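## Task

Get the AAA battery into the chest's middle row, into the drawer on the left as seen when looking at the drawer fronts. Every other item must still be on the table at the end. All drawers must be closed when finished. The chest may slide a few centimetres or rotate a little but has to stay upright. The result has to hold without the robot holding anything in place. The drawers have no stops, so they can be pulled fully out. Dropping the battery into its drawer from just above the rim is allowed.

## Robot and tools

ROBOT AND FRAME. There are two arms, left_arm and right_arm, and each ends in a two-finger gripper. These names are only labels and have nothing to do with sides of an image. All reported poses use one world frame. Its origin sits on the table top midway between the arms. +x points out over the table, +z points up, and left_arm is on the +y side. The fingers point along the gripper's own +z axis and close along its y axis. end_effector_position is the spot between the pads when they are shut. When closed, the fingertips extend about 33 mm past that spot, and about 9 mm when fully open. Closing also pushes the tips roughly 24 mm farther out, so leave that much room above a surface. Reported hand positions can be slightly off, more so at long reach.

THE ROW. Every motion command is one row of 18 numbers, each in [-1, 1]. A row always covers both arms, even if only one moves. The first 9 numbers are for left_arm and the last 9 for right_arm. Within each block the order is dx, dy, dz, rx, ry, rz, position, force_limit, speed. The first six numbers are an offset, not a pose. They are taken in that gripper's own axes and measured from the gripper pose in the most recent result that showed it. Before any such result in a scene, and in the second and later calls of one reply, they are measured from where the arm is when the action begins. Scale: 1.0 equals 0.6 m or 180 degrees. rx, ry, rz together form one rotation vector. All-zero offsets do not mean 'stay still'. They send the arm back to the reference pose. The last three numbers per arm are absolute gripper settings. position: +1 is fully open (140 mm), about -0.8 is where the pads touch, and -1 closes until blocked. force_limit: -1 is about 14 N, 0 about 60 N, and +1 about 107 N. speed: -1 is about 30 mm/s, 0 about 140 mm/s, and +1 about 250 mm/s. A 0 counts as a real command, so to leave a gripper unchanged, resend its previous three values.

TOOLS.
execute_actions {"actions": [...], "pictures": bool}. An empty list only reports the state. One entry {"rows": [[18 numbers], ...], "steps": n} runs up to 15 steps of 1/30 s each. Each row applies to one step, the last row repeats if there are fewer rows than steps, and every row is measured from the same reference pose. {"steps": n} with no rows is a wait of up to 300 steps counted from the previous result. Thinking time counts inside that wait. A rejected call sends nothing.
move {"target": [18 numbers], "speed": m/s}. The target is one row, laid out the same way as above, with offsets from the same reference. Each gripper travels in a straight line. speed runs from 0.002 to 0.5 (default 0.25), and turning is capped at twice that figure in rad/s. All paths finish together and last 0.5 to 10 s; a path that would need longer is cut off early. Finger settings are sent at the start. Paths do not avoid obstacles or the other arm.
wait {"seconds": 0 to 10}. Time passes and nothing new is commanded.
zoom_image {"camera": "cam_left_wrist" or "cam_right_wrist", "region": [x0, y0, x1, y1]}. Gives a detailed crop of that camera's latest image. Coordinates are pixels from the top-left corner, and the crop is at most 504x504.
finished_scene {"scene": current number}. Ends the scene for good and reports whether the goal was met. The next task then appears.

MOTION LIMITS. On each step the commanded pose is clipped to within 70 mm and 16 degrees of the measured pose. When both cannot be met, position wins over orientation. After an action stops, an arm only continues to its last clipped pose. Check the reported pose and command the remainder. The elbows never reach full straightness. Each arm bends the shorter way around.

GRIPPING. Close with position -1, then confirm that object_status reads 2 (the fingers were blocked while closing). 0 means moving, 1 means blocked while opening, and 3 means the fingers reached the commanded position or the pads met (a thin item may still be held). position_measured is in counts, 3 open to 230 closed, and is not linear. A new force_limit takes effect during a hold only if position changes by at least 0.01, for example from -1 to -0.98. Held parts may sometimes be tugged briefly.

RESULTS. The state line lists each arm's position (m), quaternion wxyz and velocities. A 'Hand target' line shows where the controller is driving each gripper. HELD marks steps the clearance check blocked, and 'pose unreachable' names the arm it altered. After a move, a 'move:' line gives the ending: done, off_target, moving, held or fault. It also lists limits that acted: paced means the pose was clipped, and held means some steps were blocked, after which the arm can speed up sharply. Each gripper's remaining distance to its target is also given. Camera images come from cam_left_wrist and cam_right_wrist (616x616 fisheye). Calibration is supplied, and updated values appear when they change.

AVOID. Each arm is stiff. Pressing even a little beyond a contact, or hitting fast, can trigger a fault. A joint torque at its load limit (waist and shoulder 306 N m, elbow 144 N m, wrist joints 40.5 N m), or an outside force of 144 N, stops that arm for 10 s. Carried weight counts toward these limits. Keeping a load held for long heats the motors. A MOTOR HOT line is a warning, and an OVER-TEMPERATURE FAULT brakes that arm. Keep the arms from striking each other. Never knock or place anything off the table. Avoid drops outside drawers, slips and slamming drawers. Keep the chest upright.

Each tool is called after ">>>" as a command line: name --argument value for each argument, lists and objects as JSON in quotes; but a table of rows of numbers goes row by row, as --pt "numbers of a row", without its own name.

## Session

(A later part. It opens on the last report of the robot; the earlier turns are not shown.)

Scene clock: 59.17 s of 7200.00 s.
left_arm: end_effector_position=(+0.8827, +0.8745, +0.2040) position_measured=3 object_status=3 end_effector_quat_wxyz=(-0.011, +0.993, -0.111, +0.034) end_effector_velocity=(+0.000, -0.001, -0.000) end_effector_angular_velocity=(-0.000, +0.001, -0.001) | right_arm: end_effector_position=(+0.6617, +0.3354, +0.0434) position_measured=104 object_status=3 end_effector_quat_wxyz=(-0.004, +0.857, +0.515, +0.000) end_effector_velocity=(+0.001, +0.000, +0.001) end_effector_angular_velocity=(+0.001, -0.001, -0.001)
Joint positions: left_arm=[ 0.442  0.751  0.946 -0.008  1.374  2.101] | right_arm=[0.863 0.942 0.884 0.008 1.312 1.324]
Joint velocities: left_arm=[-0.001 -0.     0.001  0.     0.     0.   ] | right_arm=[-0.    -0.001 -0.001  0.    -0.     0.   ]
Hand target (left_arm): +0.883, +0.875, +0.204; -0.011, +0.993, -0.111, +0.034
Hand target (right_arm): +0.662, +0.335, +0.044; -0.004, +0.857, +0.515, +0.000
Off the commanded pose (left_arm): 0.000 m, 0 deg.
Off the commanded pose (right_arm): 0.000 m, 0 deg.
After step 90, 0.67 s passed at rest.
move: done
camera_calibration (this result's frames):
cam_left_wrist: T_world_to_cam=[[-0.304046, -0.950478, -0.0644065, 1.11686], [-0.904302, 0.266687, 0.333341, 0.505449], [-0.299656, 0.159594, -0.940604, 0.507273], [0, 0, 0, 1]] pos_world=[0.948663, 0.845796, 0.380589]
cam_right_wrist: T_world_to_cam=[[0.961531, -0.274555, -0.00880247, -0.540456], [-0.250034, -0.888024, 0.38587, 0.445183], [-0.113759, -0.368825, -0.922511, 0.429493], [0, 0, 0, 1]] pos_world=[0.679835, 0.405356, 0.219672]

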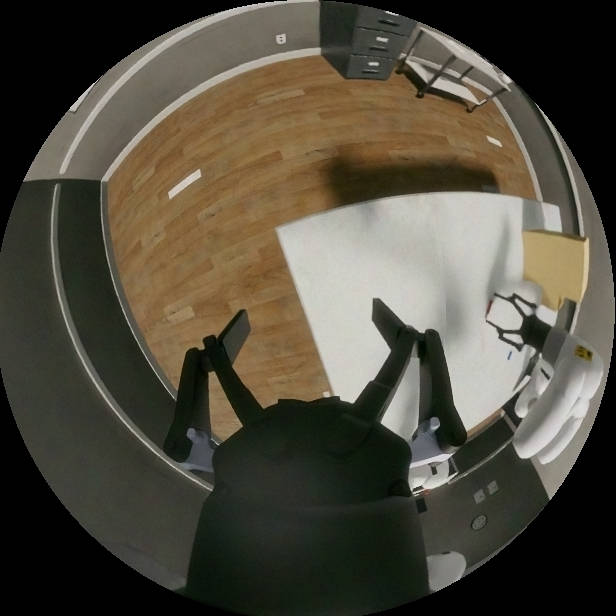

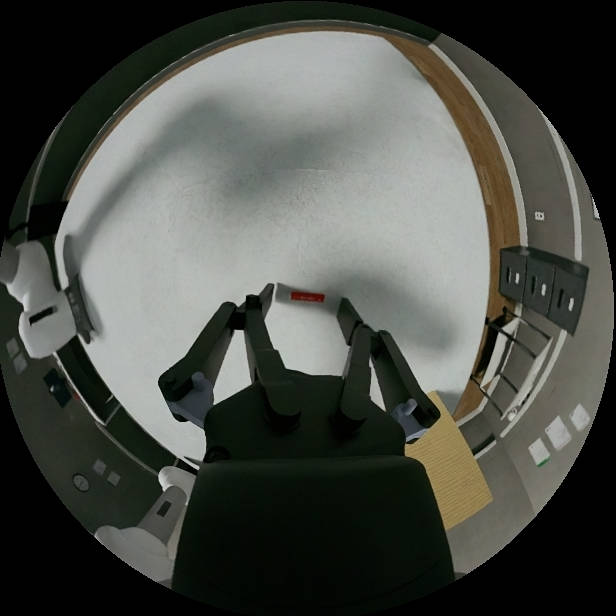

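>>> move --target '[0,0,0,0,0,0,1,0,0, 0,0,0.012,0,0,0,0.2,0,0]' --speed 0.03

>>> move --target '[0,0,0,0,0,0,1,0,0, 0,0,0,0,0,0,-1,-0.3,-0.5]'

>>> zoom_image --camera "cam_right_wrist" --region '[240,250,380,350]'

Scene clock: 62.93 s of 7200.00 s.
left_arm: end_effector_position=(+0.8827, +0.8745, +0.2040) position_measured=3 object_status=3 end_effector_quat_wxyz=(-0.011, +0.993, -0.111, +0.034) end_effector_velocity=(-0.001, +0.000, -0.001) end_effector_angular_velocity=(-0.000, +0.001, +0.001) | right_arm: end_effector_position=(+0.6617, +0.3354, +0.0361) position_measured=104 object_status=3 end_effector_quat_wxyz=(-0.004, +0.857, +0.515, +0.000) end_effector_velocity=(-0.000, -0.000, -0.000) end_effector_angular_velocity=(-0.001, +0.001, -0.000)
Joint positions: left_arm=[ 0.442  0.751  0.946 -0.008  1.374  2.101] | right_arm=[0.863 0.946 0.89  0.008 1.302 1.324]
Joint velocities: left_arm=[ 0.001 -0.     0.001  0.    -0.    -0.   ] | right_arm=[ 0.    -0.     0.001  0.     0.     0.   ]
Hand target (left_arm): +0.883, +0.875, +0.204; -0.011, +0.993, -0.111, +0.034
Hand target (right_arm): +0.662, +0.335, +0.036; -0.004, +0.857, +0.515, +0.000
Off the commanded pose (left_arm): 0.000 m, 0 deg.
Off the commanded pose (right_arm): 0.000 m, 0 deg.
After step 90, 0.07 s passed at rest.
move: done
camera_calibration (this result's frames):
cam_left_wrist: T_world_to_cam=[[-0.304046, -0.950478, -0.0644065, 1.11686], [-0.904302, 0.266687, 0.333341, 0.505449], [-0.299657, 0.159594, -0.940604, 0.507273], [0, 0, 0, 1]] pos_world=[0.948663, 0.845796, 0.380589]
cam_right_wrist: T_world_to_cam=[[0.961536, -0.274539, -0.00876132, -0.54051], [-0.250027, -0.888002, 0.385926, 0.447986], [-0.113732, -0.368892, -0.922488, 0.422832], [0, 0, 0, 1]] pos_world=[0.679817, 0.405401, 0.212433]

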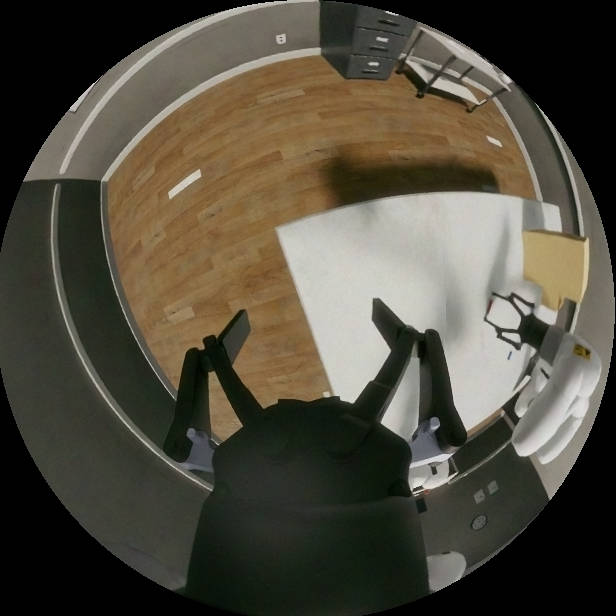

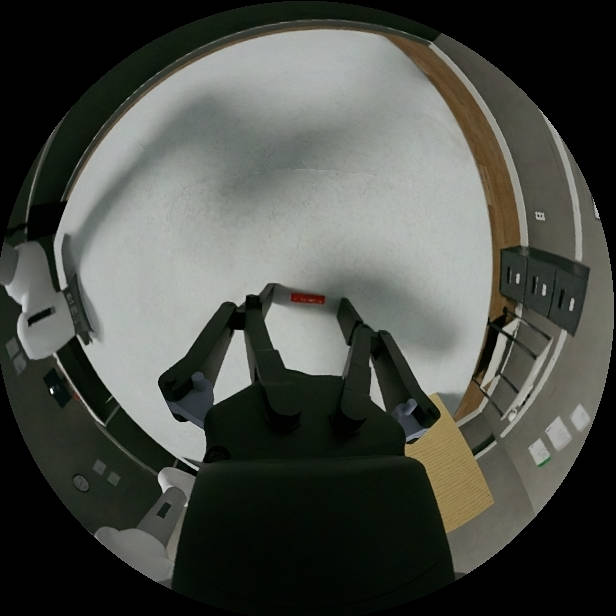

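Scene clock: 63.63 s of 7200.00 s.
left_arm: end_effector_position=(+0.8827, +0.8745, +0.2040) position_measured=3 object_status=3 end_effector_quat_wxyz=(-0.011, +0.993, -0.111, +0.034) end_effector_velocity=(-0.000, +0.001, +0.000) end_effector_angular_velocity=(-0.000, -0.000, +0.001) | right_arm: end_effector_position=(+0.6617, +0.3354, +0.0361) position_measured=168 object_status=2 end_effector_quat_wxyz=(-0.004, +0.857, +0.515, +0.000) end_effector_velocity=(-0.000, +0.001, +0.000) end_effector_angular_velocity=(+0.000, -0.000, +0.001)
Joint positions: left_arm=[ 0.442  0.751  0.946 -0.008  1.374  2.101] | right_arm=[0.863 0.946 0.89  0.008 1.302 1.324]
Joint velocities: left_arm=[ 0.001  0.    -0.    -0.     0.    -0.   ] | right_arm=[ 0.001 -0.    -0.    -0.     0.     0.   ]
Hand target (left_arm): +0.883, +0.875, +0.204; -0.011, +0.993, -0.111, +0.034
Hand target (right_arm): +0.662, +0.335, +0.036; -0.004, +0.857, +0.515, +0.000
Off the commanded pose (left_arm): 0.000 m, 0 deg.
Off the commanded pose (right_arm): 0.000 m, 0 deg.
move: done
camera_calibration (this result's frames):
cam_left_wrist: T_world_to_cam=[[-0.304046, -0.950478, -0.0644065, 1.11686], [-0.904302, 0.266687, 0.333341, 0.505449], [-0.299657, 0.159594, -0.940604, 0.507273], [0, 0, 0, 1]] pos_world=[0.948663, 0.845796, 0.380589]
cam_right_wrist: T_world_to_cam=[[0.961538, -0.274534, -0.00876092, -0.540508], [-0.250022, -0.888004, 0.385926, 0.447986], [-0.113729, -0.368891, -0.922488, 0.422832], [0, 0, 0, 1]] pos_world=[0.679814, 0.405405, 0.212433]

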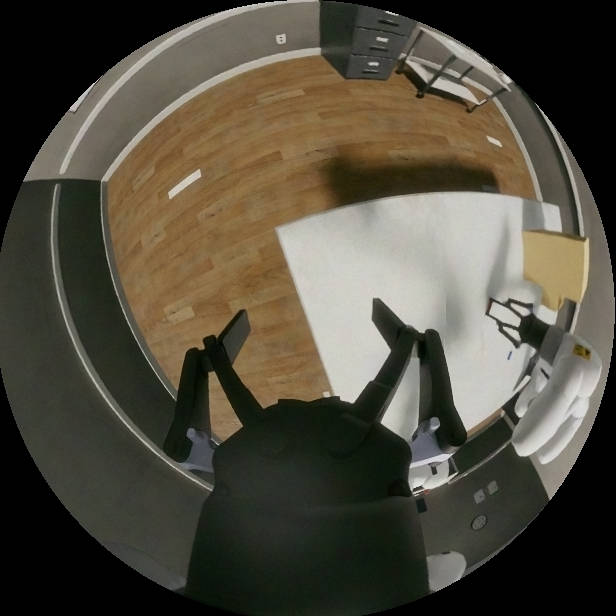

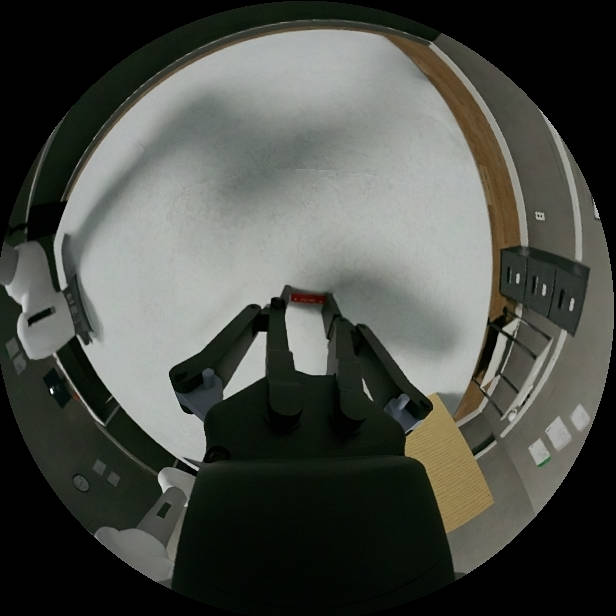

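Region (240, 250, 380, 350) of cam_right_wrist's 616x616 image, scaled by 3.600, with more detail than that image has; it fills the top 360 rows of this view, and the rest is white.

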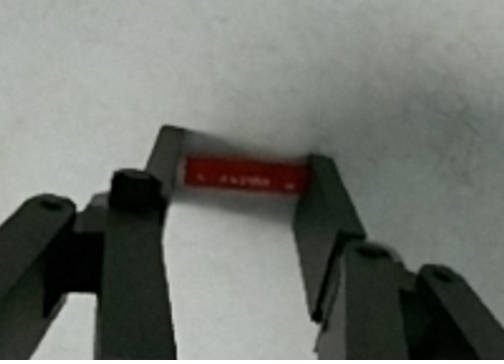

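>>> move --target '[0,0,0,0,0,0,1,0,0, 0,0,-0.33,0,0,0,-1,-0.3,-0.5]' --speed 0.2

>>> move --target '[0,0,0,0,0,0,1,0,0, -0.642,0.094,-0.023,-0.179,0.299,0.311,-1,-0.3,-0.5]' --speed 0.2

Scene clock: 69.10 s of 7200.00 s.
left_arm: end_effector_position=(+0.8827, +0.8745, +0.2040) position_measured=3 object_status=3 end_effector_quat_wxyz=(-0.011, +0.993, -0.111, +0.034) end_effector_velocity=(+0.000, +0.000, -0.000) end_effector_angular_velocity=(+0.000, -0.001, +0.000) | right_arm: end_effector_position=(+0.6626, +0.3337, +0.2340) position_measured=168 object_status=2 end_effector_quat_wxyz=(-0.004, +0.857, +0.515, +0.000) end_effector_velocity=(-0.001, -0.001, -0.002) end_effector_angular_velocity=(-0.003, +0.002, +0.000)
Joint positions: left_arm=[ 0.442  0.751  0.946 -0.008  1.374  2.101] | right_arm=[0.862 0.894 0.631 0.008 1.614 1.325]
Joint velocities: left_arm=[ 0.     0.    -0.     0.    -0.001 -0.   ] | right_arm=[-0.     0.     0.003 -0.     0.001 -0.   ]
Hand target (left_arm): +0.883, +0.875, +0.204; -0.011, +0.993, -0.111, +0.034
Hand target (right_arm): +0.663, +0.334, +0.234; -0.004, +0.857, +0.515, +0.000
Off the commanded pose (left_arm): 0.000 m, 0 deg.
Off the commanded pose (right_arm): 0.000 m, 0 deg.
After step 90, 1.13 s passed at rest.
move: done
camera_calibration (this result's frames):
cam_left_wrist: T_world_to_cam=[[-0.304046, -0.950478, -0.0644066, 1.11686], [-0.904302, 0.266687, 0.333341, 0.505449], [-0.299656, 0.159594, -0.940604, 0.507273], [0, 0, 0, 1]] pos_world=[0.948663, 0.845796, 0.380589]
cam_right_wrist: T_world_to_cam=[[0.961405, -0.274997, -0.00876218, -0.539905], [-0.25043, -0.887818, 0.386089, 0.370461], [-0.113953, -0.368994, -0.92242, 0.605002], [0, 0, 0, 1]] pos_world=[0.680784, 0.403672, 0.410304]

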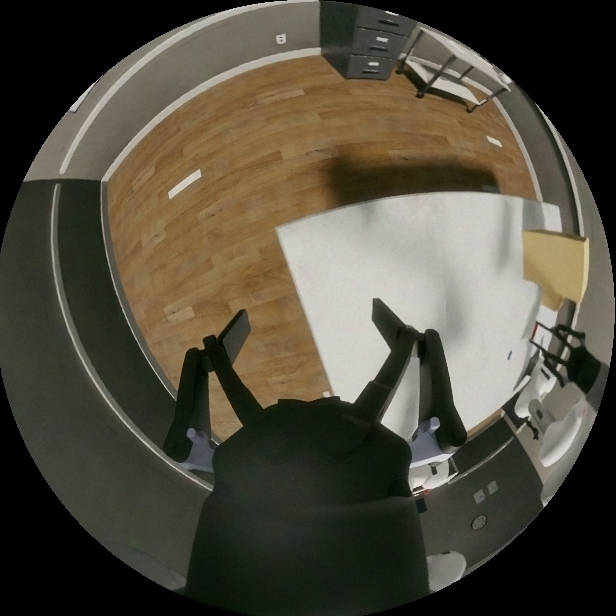

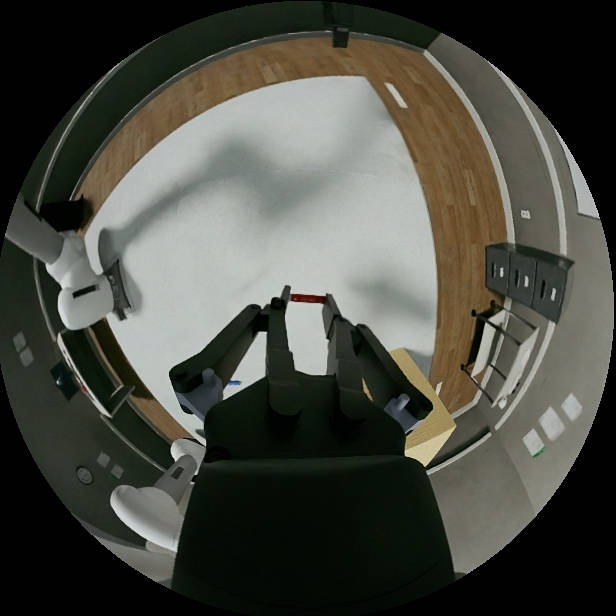

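Scene clock: 73.13 s of 7200.00 s.
left_arm: end_effector_position=(+0.8827, +0.8745, +0.2040) position_measured=3 object_status=3 end_effector_quat_wxyz=(-0.011, +0.993, -0.111, +0.034) end_effector_velocity=(+0.000, +0.000, +0.000) end_effector_angular_velocity=(+0.000, -0.000, +0.000) | right_arm: end_effector_position=(+0.5312, -0.0320, +0.2462) position_measured=168 object_status=2 end_effector_quat_wxyz=(-0.004, +0.867, -0.002, +0.498) end_effector_velocity=(-0.000, +0.000, -0.001) end_effector_angular_velocity=(-0.002, +0.001, +0.000)
Joint positions: left_arm=[ 0.442  0.751  0.946 -0.008  1.374  2.101] | right_arm=[ 0.995  0.108  2.152 -1.465  0.793  3.627]
Joint velocities: left_arm=[ 0.  0. -0.  0.  0. -0.] | right_arm=[ 0.001  0.002  0.    -0.001  0.001  0.001]
Hand target (left_arm): +0.883, +0.875, +0.204; -0.011, +0.993, -0.111, +0.034
Hand target (right_arm): +0.531, -0.032, +0.246; -0.004, +0.867, -0.002, +0.498
Off the commanded pose (left_arm): 0.000 m, 0 deg.
Off the commanded pose (right_arm): 0.001 m, 0 deg.
move: done
camera_calibration (this result's frames):
cam_left_wrist: T_world_to_cam=[[-0.304046, -0.950478, -0.0644065, 1.11686], [-0.904302, 0.266687, 0.333341, 0.505449], [-0.299656, 0.159594, -0.940604, 0.507273], [0, 0, 0, 1]] pos_world=[0.948663, 0.845796, 0.380589]
cam_right_wrist: T_world_to_cam=[[0.109162, -0.979241, 0.170793, -0.1281], [-0.791373, -0.189588, -0.581192, 0.556001], [0.601508, -0.0717169, -0.795641, 0.064626], [0, 0, 0, 1]] pos_world=[0.415115, -0.0153948, 0.396441]

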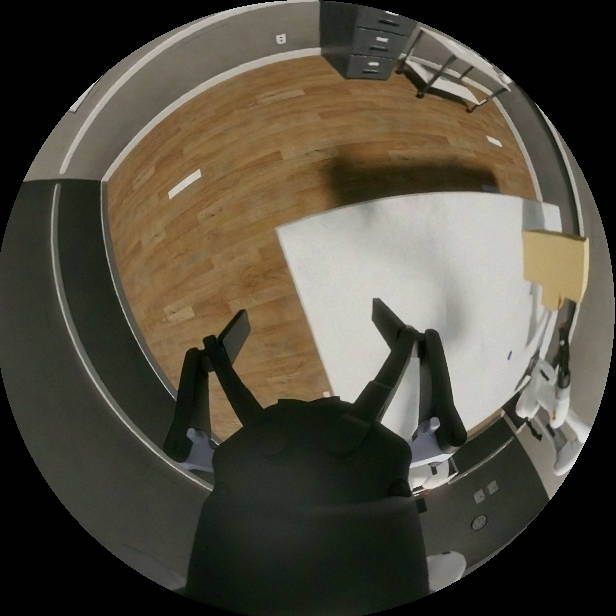

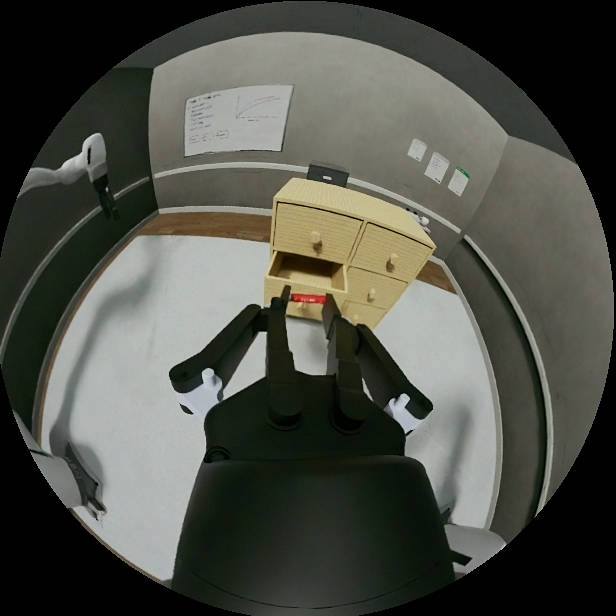

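>>> move --target '[0,0,0,0,0,0,1,0,0, 0.052,0,0.15,0,0,0,-1,-0.3,-0.5]' --speed 0.08

>>> zoom_image --camera "cam_right_wrist" --region '[210,200,410,400]'

Scene clock: 80.40 s of 7200.00 s.
left_arm: end_effector_position=(+0.8827, +0.8745, +0.2040) position_measured=3 object_status=3 end_effector_quat_wxyz=(-0.011, +0.993, -0.111, +0.034) end_effector_velocity=(+0.000, +0.000, +0.000) end_effector_angular_velocity=(+0.000, -0.000, +0.001) | right_arm: end_effector_position=(+0.6246, -0.0319, +0.2277) position_measured=168 object_status=2 end_effector_quat_wxyz=(-0.004, +0.867, -0.002, +0.498) end_effector_velocity=(+0.000, +0.001, +0.000) end_effector_angular_velocity=(-0.000, -0.000, +0.001)
Joint positions: left_arm=[ 0.442  0.751  0.946 -0.008  1.374  2.101] | right_arm=[ 0.856  0.207  2.073 -1.571  0.686  3.65 ]
Joint velocities: left_arm=[ 0.  0. -0.  0. -0. -0.] | right_arm=[ 0.     0.001 -0.001 -0.001 -0.     0.   ]
Hand target (left_arm): +0.883, +0.875, +0.204; -0.011, +0.993, -0.111, +0.034
Hand target (right_arm): +0.625, -0.032, +0.228; -0.004, +0.867, -0.002, +0.498
Off the commanded pose (left_arm): 0.000 m, 0 deg.
Off the commanded pose (right_arm): 0.000 m, 0 deg.
After step 90, 2.80 s passed at rest.
move: done
camera_calibration (this result's frames):
cam_left_wrist: T_world_to_cam=[[-0.304046, -0.950478, -0.0644066, 1.11686], [-0.904302, 0.266687, 0.333341, 0.50545], [-0.299656, 0.159594, -0.940604, 0.507273], [0, 0, 0, 1]] pos_world=[0.948663, 0.845796, 0.380589]
cam_right_wrist: T_world_to_cam=[[0.109189, -0.979183, 0.171111, -0.135114], [-0.791282, -0.189808, -0.581245, 0.619151], [0.601623, -0.0719318, -0.795535, -0.00645439], [0, 0, 0, 1]] pos_world=[0.508559, -0.0152462, 0.377863]

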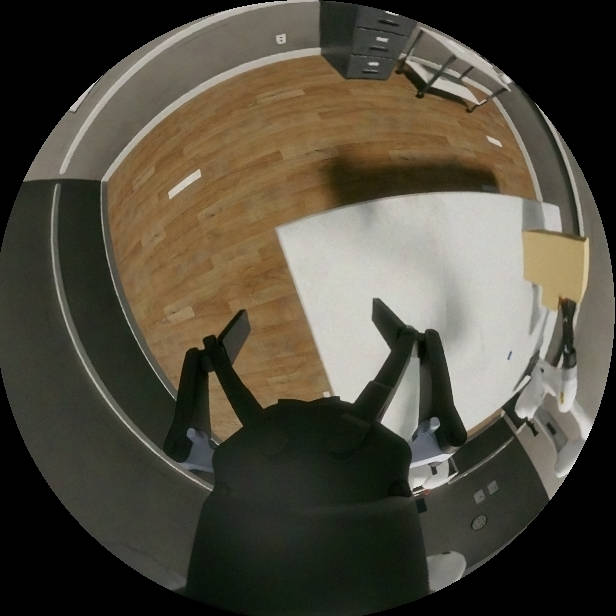

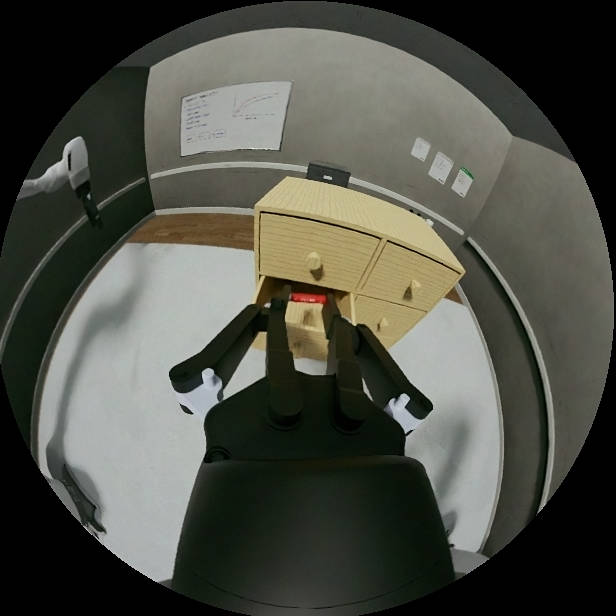

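Region (210, 200, 410, 400) of cam_right_wrist's 616x616 image, scaled by 2.520, with more detail than that image has.

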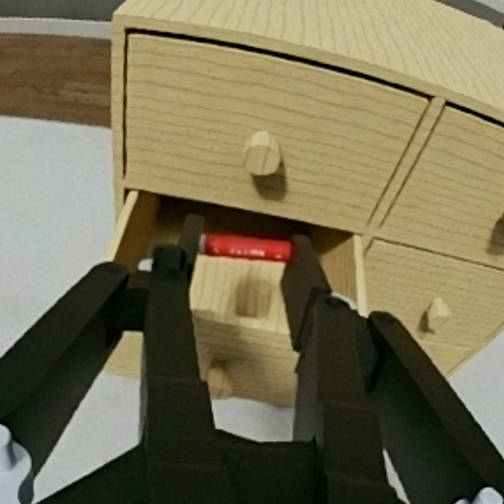

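>>> move --target '[0,0,0,0,0,0,1,0,0, 0.004,0,0.013,0,0,0,-1,-0.3,-0.5]' --speed 0.04

>>> move --target '[0,0,0,0,0,0,1,0,0, 0,0,0,0,0,0,-0.3,0,-0.5]'

>>> move --target '[0,0,0,0,0,0,1,0,0, -0.03,0,-0.12,0,0,0,-0.3,0,0]'

>>> zoom_image --camera "cam_right_wrist" --region '[210,180,410,380]'

Scene clock: 86.90 s of 7200.00 s.
left_arm: end_effector_position=(+0.8827, +0.8745, +0.2040) position_measured=3 object_status=3 end_effector_quat_wxyz=(-0.011, +0.993, -0.111, +0.034) end_effector_velocity=(+0.000, -0.001, -0.000) end_effector_angular_velocity=(-0.000, +0.000, -0.001) | right_arm: end_effector_position=(+0.6326, -0.0319, +0.2258) position_measured=168 object_status=2 end_effector_quat_wxyz=(-0.004, +0.867, -0.002, +0.498) end_effector_velocity=(+0.001, -0.000, +0.001) end_effector_angular_velocity=(+0.001, -0.001, -0.000)
Joint positions: left_arm=[ 0.442  0.751  0.946 -0.008  1.374  2.101] | right_arm=[ 0.846  0.217  2.065 -1.58   0.678  3.652]
Joint velocities: left_arm=[-0.001  0.     0.    -0.    -0.     0.   ] | right_arm=[-0.    -0.    -0.001 -0.001  0.     0.   ]
Hand target (left_arm): +0.883, +0.875, +0.204; -0.011, +0.993, -0.111, +0.034
Hand target (right_arm): +0.633, -0.032, +0.226; -0.004, +0.867, -0.002, +0.498
Off the commanded pose (left_arm): 0.000 m, 0 deg.
Off the commanded pose (right_arm): 0.000 m, 0 deg.
After step 90, 2.80 s passed at rest.
move: done
camera_calibration (this result's frames):
cam_left_wrist: T_world_to_cam=[[-0.304046, -0.950478, -0.0644065, 1.11686], [-0.904302, 0.266687, 0.333341, 0.50545], [-0.299656, 0.159594, -0.940604, 0.507273], [0, 0, 0, 1]] pos_world=[0.948663, 0.845796, 0.380589]
cam_right_wrist: T_world_to_cam=[[0.109194, -0.979178, 0.171136, -0.135657], [-0.791277, -0.189828, -0.581245, 0.624346], [0.601629, -0.0719475, -0.795529, -0.0127268], [0, 0, 0, 1]] pos_world=[0.516501, -0.0152297, 0.37599]

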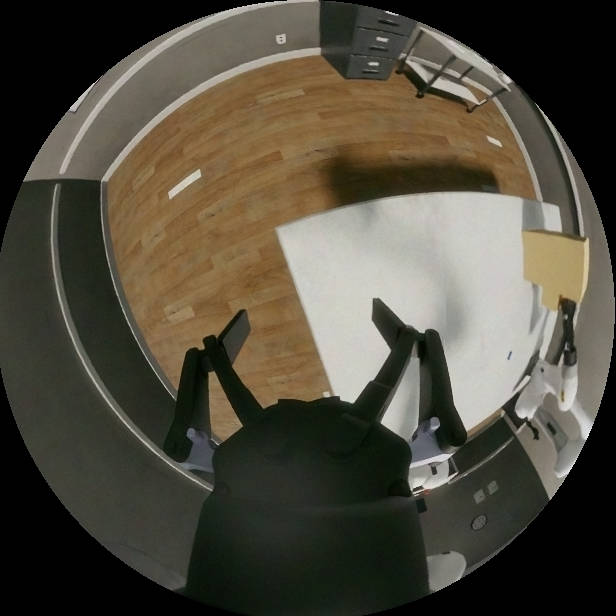

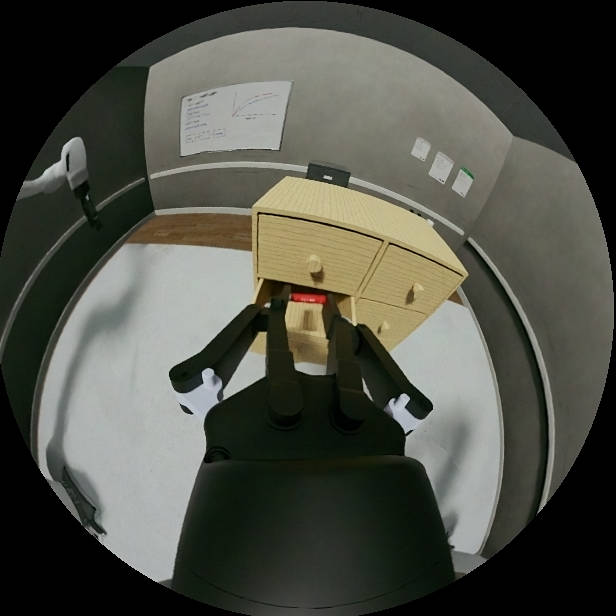

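Scene clock: 87.40 s of 7200.00 s.
left_arm: end_effector_position=(+0.8827, +0.8745, +0.2040) position_measured=3 object_status=3 end_effector_quat_wxyz=(-0.011, +0.993, -0.111, +0.034) end_effector_velocity=(+0.000, -0.001, +0.000) end_effector_angular_velocity=(+0.000, -0.000, -0.001) | right_arm: end_effector_position=(+0.6326, -0.0319, +0.2258) position_measured=167 object_status=3 end_effector_quat_wxyz=(-0.004, +0.867, -0.002, +0.498) end_effector_velocity=(+0.000, -0.000, +0.000) end_effector_angular_velocity=(+0.000, -0.000, -0.000)
Joint positions: left_arm=[ 0.442  0.751  0.946 -0.008  1.374  2.101] | right_arm=[ 0.846  0.217  2.065 -1.58   0.678  3.652]
Joint velocities: left_arm=[-0.001 -0.     0.     0.    -0.    -0.   ] | right_arm=[-0. -0. -0. -0.  0.  0.]
Hand target (left_arm): +0.883, +0.875, +0.204; -0.011, +0.993, -0.111, +0.034
Hand target (right_arm): +0.633, -0.032, +0.226; -0.004, +0.867, -0.002, +0.498
Off the commanded pose (left_arm): 0.000 m, 0 deg.
Off the commanded pose (right_arm): 0.000 m, 0 deg.
move: done
camera_calibration (this result's frames):
cam_left_wrist: T_world_to_cam=[[-0.304046, -0.950478, -0.0644066, 1.11686], [-0.904302, 0.266687, 0.333341, 0.505449], [-0.299656, 0.159594, -0.940604, 0.507273], [0, 0, 0, 1]] pos_world=[0.948663, 0.845796, 0.380589]
cam_right_wrist: T_world_to_cam=[[0.109196, -0.979177, 0.171137, -0.135658], [-0.791276, -0.18983, -0.581246, 0.624346], [0.60163, -0.0719464, -0.795528, -0.0127272], [0, 0, 0, 1]] pos_world=[0.516501, -0.0152293, 0.37599]

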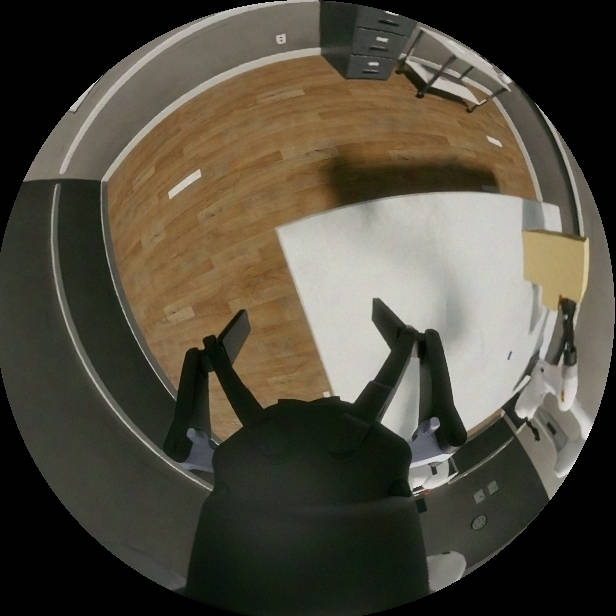

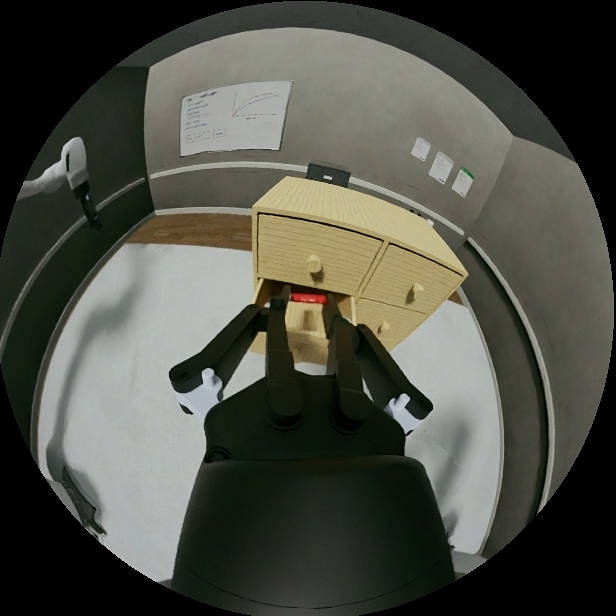

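Scene clock: 88.13 s of 7200.00 s.
left_arm: end_effector_position=(+0.8827, +0.8745, +0.2040) position_measured=3 object_status=3 end_effector_quat_wxyz=(-0.011, +0.993, -0.111, +0.034) end_effector_velocity=(+0.000, -0.000, +0.000) end_effector_angular_velocity=(-0.000, +0.000, -0.000) | right_arm: end_effector_position=(+0.5613, -0.0321, +0.2466) position_measured=167 object_status=3 end_effector_quat_wxyz=(-0.004, +0.867, -0.002, +0.498) end_effector_velocity=(-0.001, +0.000, -0.001) end_effector_angular_velocity=(-0.001, +0.001, +0.001)
Joint positions: left_arm=[ 0.442  0.751  0.946 -0.008  1.374  2.101] | right_arm=[ 0.947  0.131  2.124 -1.487  0.757  3.615]
Joint velocities: left_arm=[-0.    -0.    -0.001 -0.     0.001  0.   ] | right_arm=[ 0.001 -0.     0.001  0.    -0.    -0.   ]
Hand target (left_arm): +0.883, +0.875, +0.204; -0.011, +0.993, -0.111, +0.034
Hand target (right_arm): +0.561, -0.032, +0.247; -0.004, +0.867, -0.002, +0.498
Off the commanded pose (left_arm): 0.000 m, 0 deg.
Off the commanded pose (right_arm): 0.000 m, 0 deg.
move: done
camera_calibration (this result's frames):
cam_left_wrist: T_world_to_cam=[[-0.304046, -0.950478, -0.0644065, 1.11686], [-0.904302, 0.266687, 0.333341, 0.505449], [-0.299657, 0.159594, -0.940604, 0.507273], [0, 0, 0, 1]] pos_world=[0.948663, 0.845796, 0.380589]
cam_right_wrist: T_world_to_cam=[[0.109129, -0.979217, 0.170955, -0.131525], [-0.791367, -0.189658, -0.581179, 0.580095], [0.601523, -0.0718646, -0.795616, 0.0467585], [0, 0, 0, 1]] pos_world=[0.445295, -0.0154115, 0.396826]

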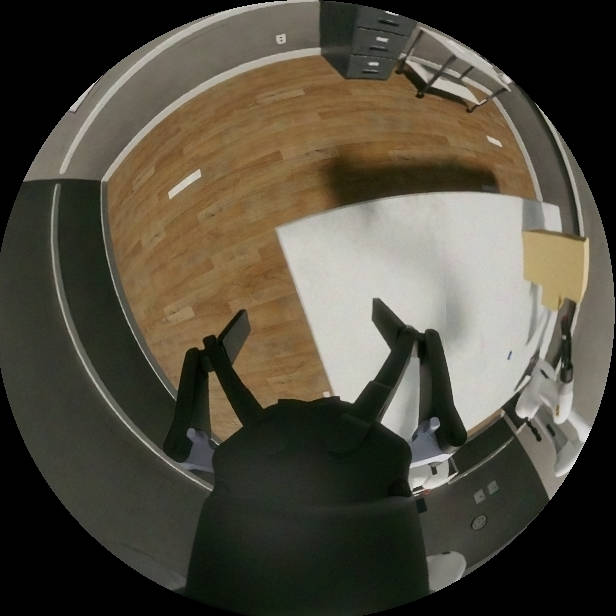

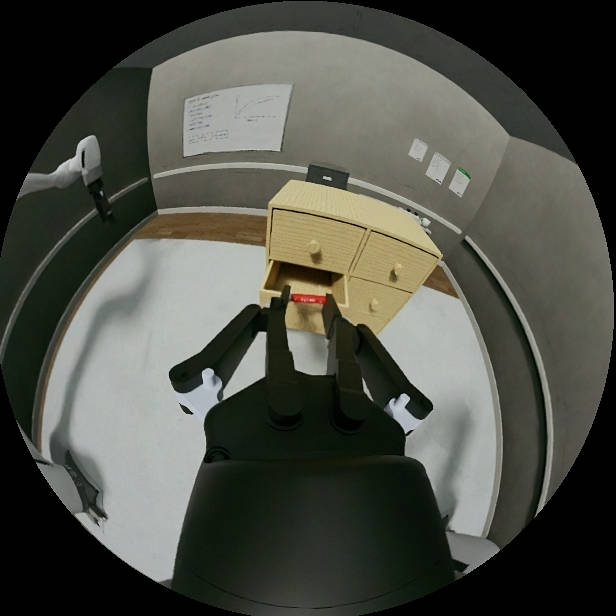

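Region (210, 180, 410, 380) of cam_right_wrist's 616x616 image, scaled by 2.520, with more detail than that image has.

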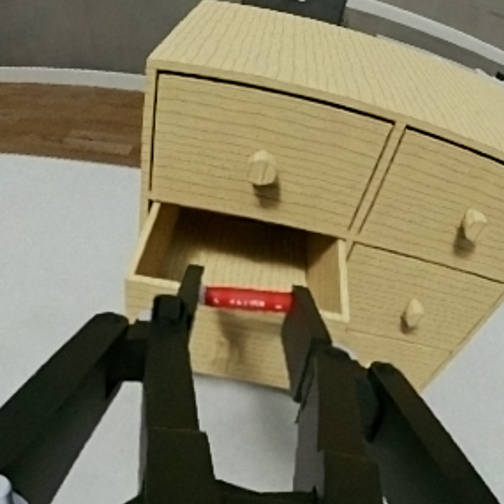

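>>> move --target '[0,0,0,0,0,0,1,0,0, 0,0,0,0,0,0,-1,-0.3,-0.5]'

>>> move --target '[0,0,0,0,0,0,1,0,0, 0.03,0,0.12,0,0,0,-1,-0.3,-0.5]' --speed 0.08

>>> move --target '[0,0,0,0,0,0,1,0,0, 0,0,0,0,0,0,-0.05,0,0]'

>>> move --target '[0,0,0,0,0,0,1,0,0, -0.03,0,-0.12,0,0,0,-0.05,0,0]'

>>> zoom_image --camera "cam_right_wrist" --region '[210,180,410,380]'

Scene clock: 92.17 s of 7200.00 s.
left_arm: end_effector_position=(+0.8827, +0.8745, +0.2040) position_measured=3 object_status=3 end_effector_quat_wxyz=(-0.011, +0.993, -0.111, +0.034) end_effector_velocity=(+0.000, +0.000, +0.000) end_effector_angular_velocity=(+0.000, -0.000, +0.000) | right_arm: end_effector_position=(+0.5613, -0.0320, +0.2467) position_measured=168 object_status=2 end_effector_quat_wxyz=(-0.004, +0.867, -0.002, +0.498) end_effector_velocity=(+0.001, +0.001, +0.001) end_effector_angular_velocity=(+0.001, -0.001, +0.000)
Joint positions: left_arm=[ 0.442  0.751  0.946 -0.008  1.374  2.101] | right_arm=[ 0.947  0.131  2.124 -1.487  0.757  3.615]
Joint velocities: left_arm=[ 0.  0. -0.  0.  0.  0.] | right_arm=[-0.     0.    -0.002 -0.    -0.    -0.   ]
Hand target (left_arm): +0.883, +0.875, +0.204; -0.011, +0.993, -0.111, +0.034
Hand target (right_arm): +0.561, -0.032, +0.247; -0.004, +0.867, -0.002, +0.498
Off the commanded pose (left_arm): 0.000 m, 0 deg.
Off the commanded pose (right_arm): 0.000 m, 0 deg.
After step 90, 0.33 s passed at rest.
move: done
camera_calibration (this result's frames):
cam_left_wrist: T_world_to_cam=[[-0.304046, -0.950478, -0.0644066, 1.11686], [-0.904302, 0.266687, 0.333341, 0.505449], [-0.299656, 0.159594, -0.940604, 0.507273], [0, 0, 0, 1]] pos_world=[0.948663, 0.845796, 0.380589]
cam_right_wrist: T_world_to_cam=[[0.109175, -0.979219, 0.170911, -0.131527], [-0.791339, -0.189672, -0.581212, 0.58008], [0.601551, -0.071794, -0.795601, 0.0468044], [0, 0, 0, 1]] pos_world=[0.445244, -0.0154083, 0.396867]

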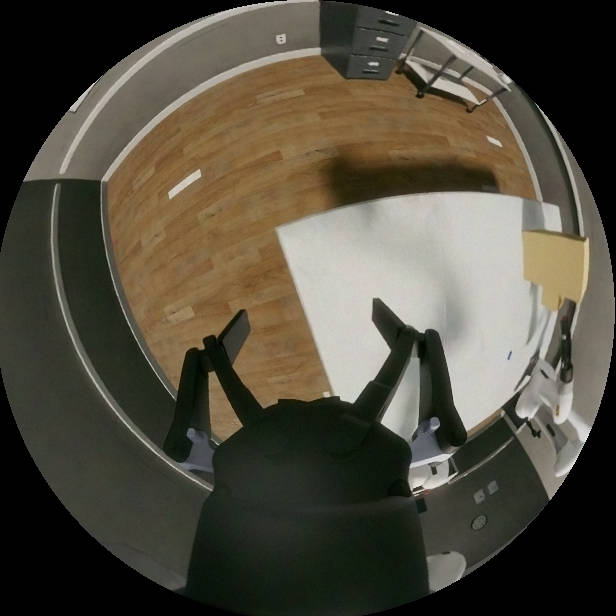

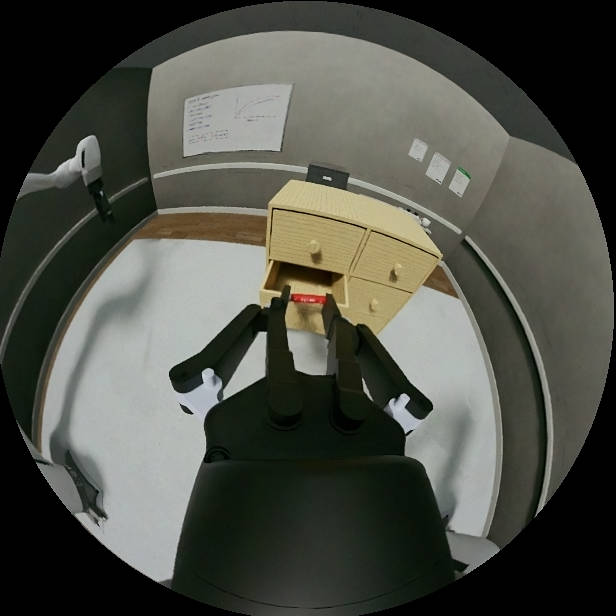

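Scene clock: 93.37 s of 7200.00 s.
left_arm: end_effector_position=(+0.8827, +0.8745, +0.2040) position_measured=3 object_status=3 end_effector_quat_wxyz=(-0.011, +0.993, -0.111, +0.034) end_effector_velocity=(-0.000, +0.001, -0.000) end_effector_angular_velocity=(+0.000, +0.000, +0.001) | right_arm: end_effector_position=(+0.6325, -0.0319, +0.2258) position_measured=168 object_status=2 end_effector_quat_wxyz=(-0.004, +0.867, -0.002, +0.498) end_effector_velocity=(+0.000, +0.000, +0.001) end_effector_angular_velocity=(+0.002, -0.001, -0.000)
Joint positions: left_arm=[ 0.442  0.751  0.946 -0.008  1.374  2.101] | right_arm=[ 0.846  0.217  2.065 -1.58   0.678  3.652]
Joint velocities: left_arm=[ 0.001  0.     0.     0.    -0.     0.   ] | right_arm=[ 0.    -0.001 -0.     0.     0.     0.   ]
Hand target (left_arm): +0.883, +0.875, +0.204; -0.011, +0.993, -0.111, +0.034
Hand target (right_arm): +0.633, -0.032, +0.226; -0.004, +0.867, -0.002, +0.498
Off the commanded pose (left_arm): 0.000 m, 0 deg.
Off the commanded pose (right_arm): 0.000 m, 0 deg.
move: done
camera_calibration (this result's frames):
cam_left_wrist: T_world_to_cam=[[-0.304046, -0.950478, -0.0644065, 1.11686], [-0.904302, 0.266687, 0.333341, 0.505449], [-0.299657, 0.159594, -0.940604, 0.507273], [0, 0, 0, 1]] pos_world=[0.948663, 0.845796, 0.380589]
cam_right_wrist: T_world_to_cam=[[0.109218, -0.979176, 0.171133, -0.135661], [-0.791272, -0.189845, -0.581247, 0.62433], [0.601632, -0.0719296, -0.795528, -0.012709], [0, 0, 0, 1]] pos_world=[0.516478, -0.0152242, 0.375996]

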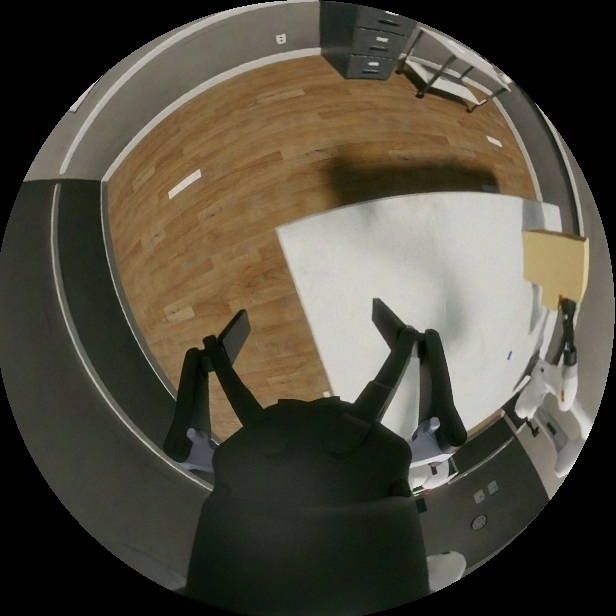

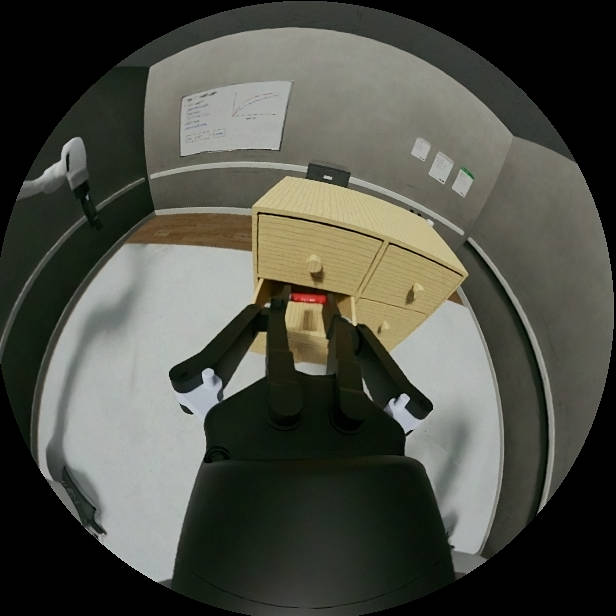

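Scene clock: 93.87 s of 7200.00 s.
left_arm: end_effector_position=(+0.8827, +0.8745, +0.2040) position_measured=3 object_status=3 end_effector_quat_wxyz=(-0.011, +0.993, -0.111, +0.034) end_effector_velocity=(-0.000, -0.000, -0.000) end_effector_angular_velocity=(-0.000, +0.000, -0.000) | right_arm: end_effector_position=(+0.6325, -0.0319, +0.2258) position_measured=135 object_status=3 end_effector_quat_wxyz=(-0.004, +0.867, -0.002, +0.498) end_effector_velocity=(-0.000, +0.000, -0.000) end_effector_angular_velocity=(-0.000, +0.000, +0.001)
Joint positions: left_arm=[ 0.442  0.751  0.946 -0.008  1.374  2.101] | right_arm=[ 0.846  0.217  2.065 -1.58   0.678  3.652]
Joint velocities: left_arm=[-0. -0.  0.  0.  0. -0.] | right_arm=[ 0.001  0.    -0.     0.     0.    -0.   ]
Hand target (left_arm): +0.883, +0.875, +0.204; -0.011, +0.993, -0.111, +0.034
Hand target (right_arm): +0.633, -0.032, +0.226; -0.004, +0.867, -0.002, +0.498
Off the commanded pose (left_arm): 0.000 m, 0 deg.
Off the commanded pose (right_arm): 0.000 m, 0 deg.
move: done
camera_calibration (this result's frames):
cam_left_wrist: T_world_to_cam=[[-0.304046, -0.950478, -0.0644066, 1.11686], [-0.904302, 0.266687, 0.333341, 0.505449], [-0.299656, 0.159594, -0.940604, 0.507273], [0, 0, 0, 1]] pos_world=[0.948663, 0.845796, 0.380589]
cam_right_wrist: T_world_to_cam=[[0.109221, -0.979176, 0.171131, -0.135661], [-0.791269, -0.189847, -0.58125, 0.624332], [0.601635, -0.071926, -0.795527, -0.0127102], [0, 0, 0, 1]] pos_world=[0.516479, -0.0152229, 0.375998]

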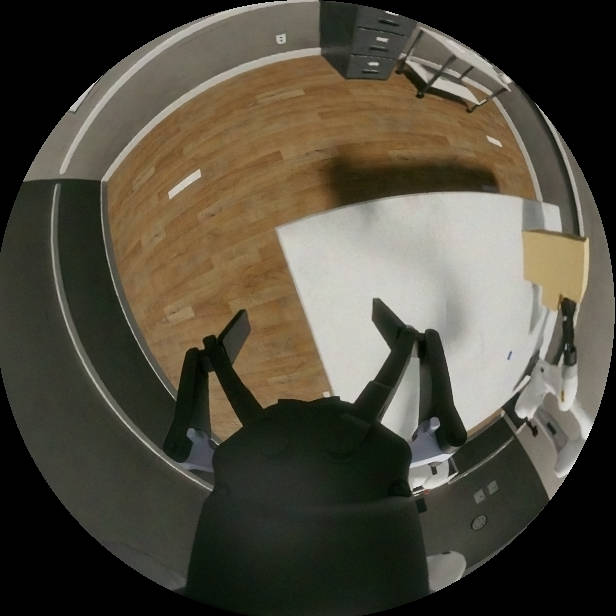

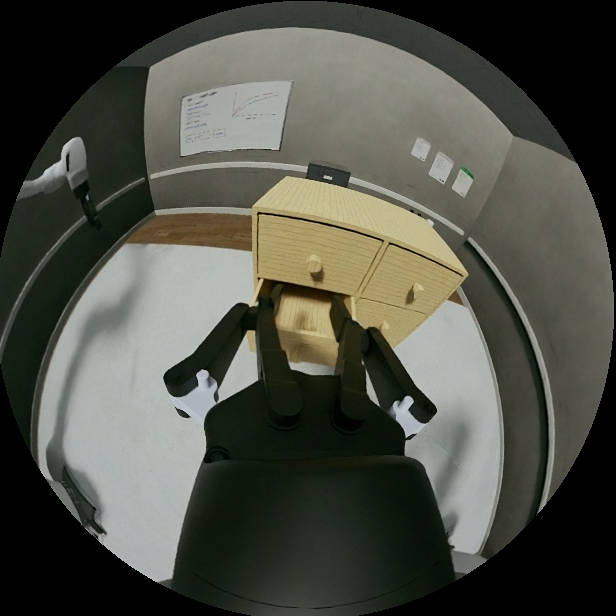

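Scene clock: 94.60 s of 7200.00 s.
left_arm: end_effector_position=(+0.8827, +0.8745, +0.2040) position_measured=3 object_status=3 end_effector_quat_wxyz=(-0.011, +0.993, -0.111, +0.034) end_effector_velocity=(+0.000, -0.001, +0.000) end_effector_angular_velocity=(-0.000, +0.000, -0.001) | right_arm: end_effector_position=(+0.5613, -0.0321, +0.2466) position_measured=135 object_status=3 end_effector_quat_wxyz=(-0.004, +0.867, -0.002, +0.498) end_effector_velocity=(-0.000, +0.001, +0.001) end_effector_angular_velocity=(+0.002, -0.001, +0.000)
Joint positions: left_arm=[ 0.442  0.751  0.946 -0.008  1.374  2.101] | right_arm=[ 0.947  0.131  2.124 -1.487  0.757  3.615]
Joint velocities: left_arm=[-0.001 -0.    -0.     0.     0.    -0.   ] | right_arm=[ 0.001 -0.001 -0.     0.001  0.     0.   ]
Hand target (left_arm): +0.883, +0.875, +0.204; -0.011, +0.993, -0.111, +0.034
Hand target (right_arm): +0.561, -0.032, +0.247; -0.004, +0.867, -0.002, +0.498
Off the commanded pose (left_arm): 0.000 m, 0 deg.
Off the commanded pose (right_arm): 0.000 m, 0 deg.
move: done
camera_calibration (this result's frames):
cam_left_wrist: T_world_to_cam=[[-0.304046, -0.950478, -0.0644065, 1.11686], [-0.904302, 0.266687, 0.333341, 0.505449], [-0.299657, 0.159594, -0.940604, 0.507273], [0, 0, 0, 1]] pos_world=[0.948663, 0.845796, 0.380589]
cam_right_wrist: T_world_to_cam=[[0.109153, -0.979215, 0.170949, -0.131528], [-0.79136, -0.189675, -0.581183, 0.580081], [0.601528, -0.071844, -0.795615, 0.0467757], [0, 0, 0, 1]] pos_world=[0.445273, -0.0154073, 0.396833]

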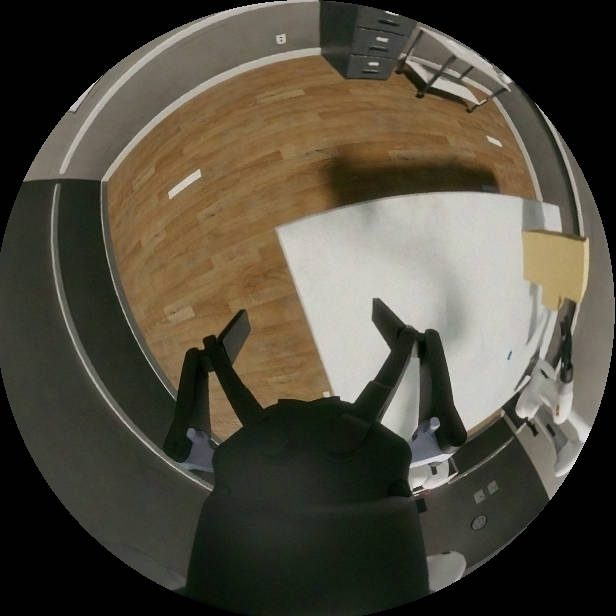

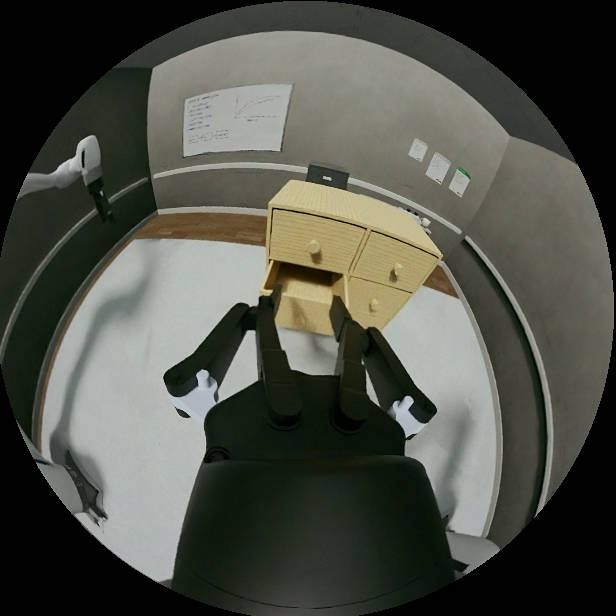

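Region (210, 180, 410, 380) of cam_right_wrist's 616x616 image, scaled by 2.520, with more detail than that image has.

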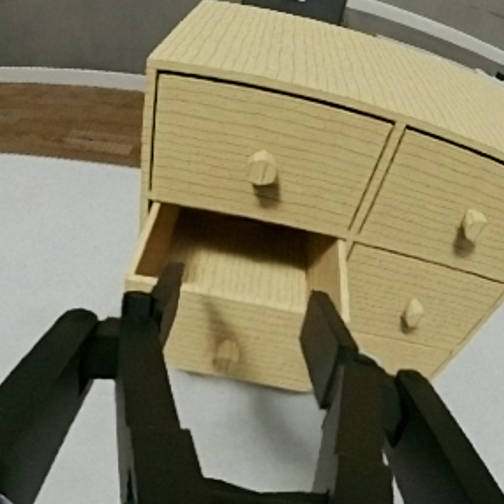

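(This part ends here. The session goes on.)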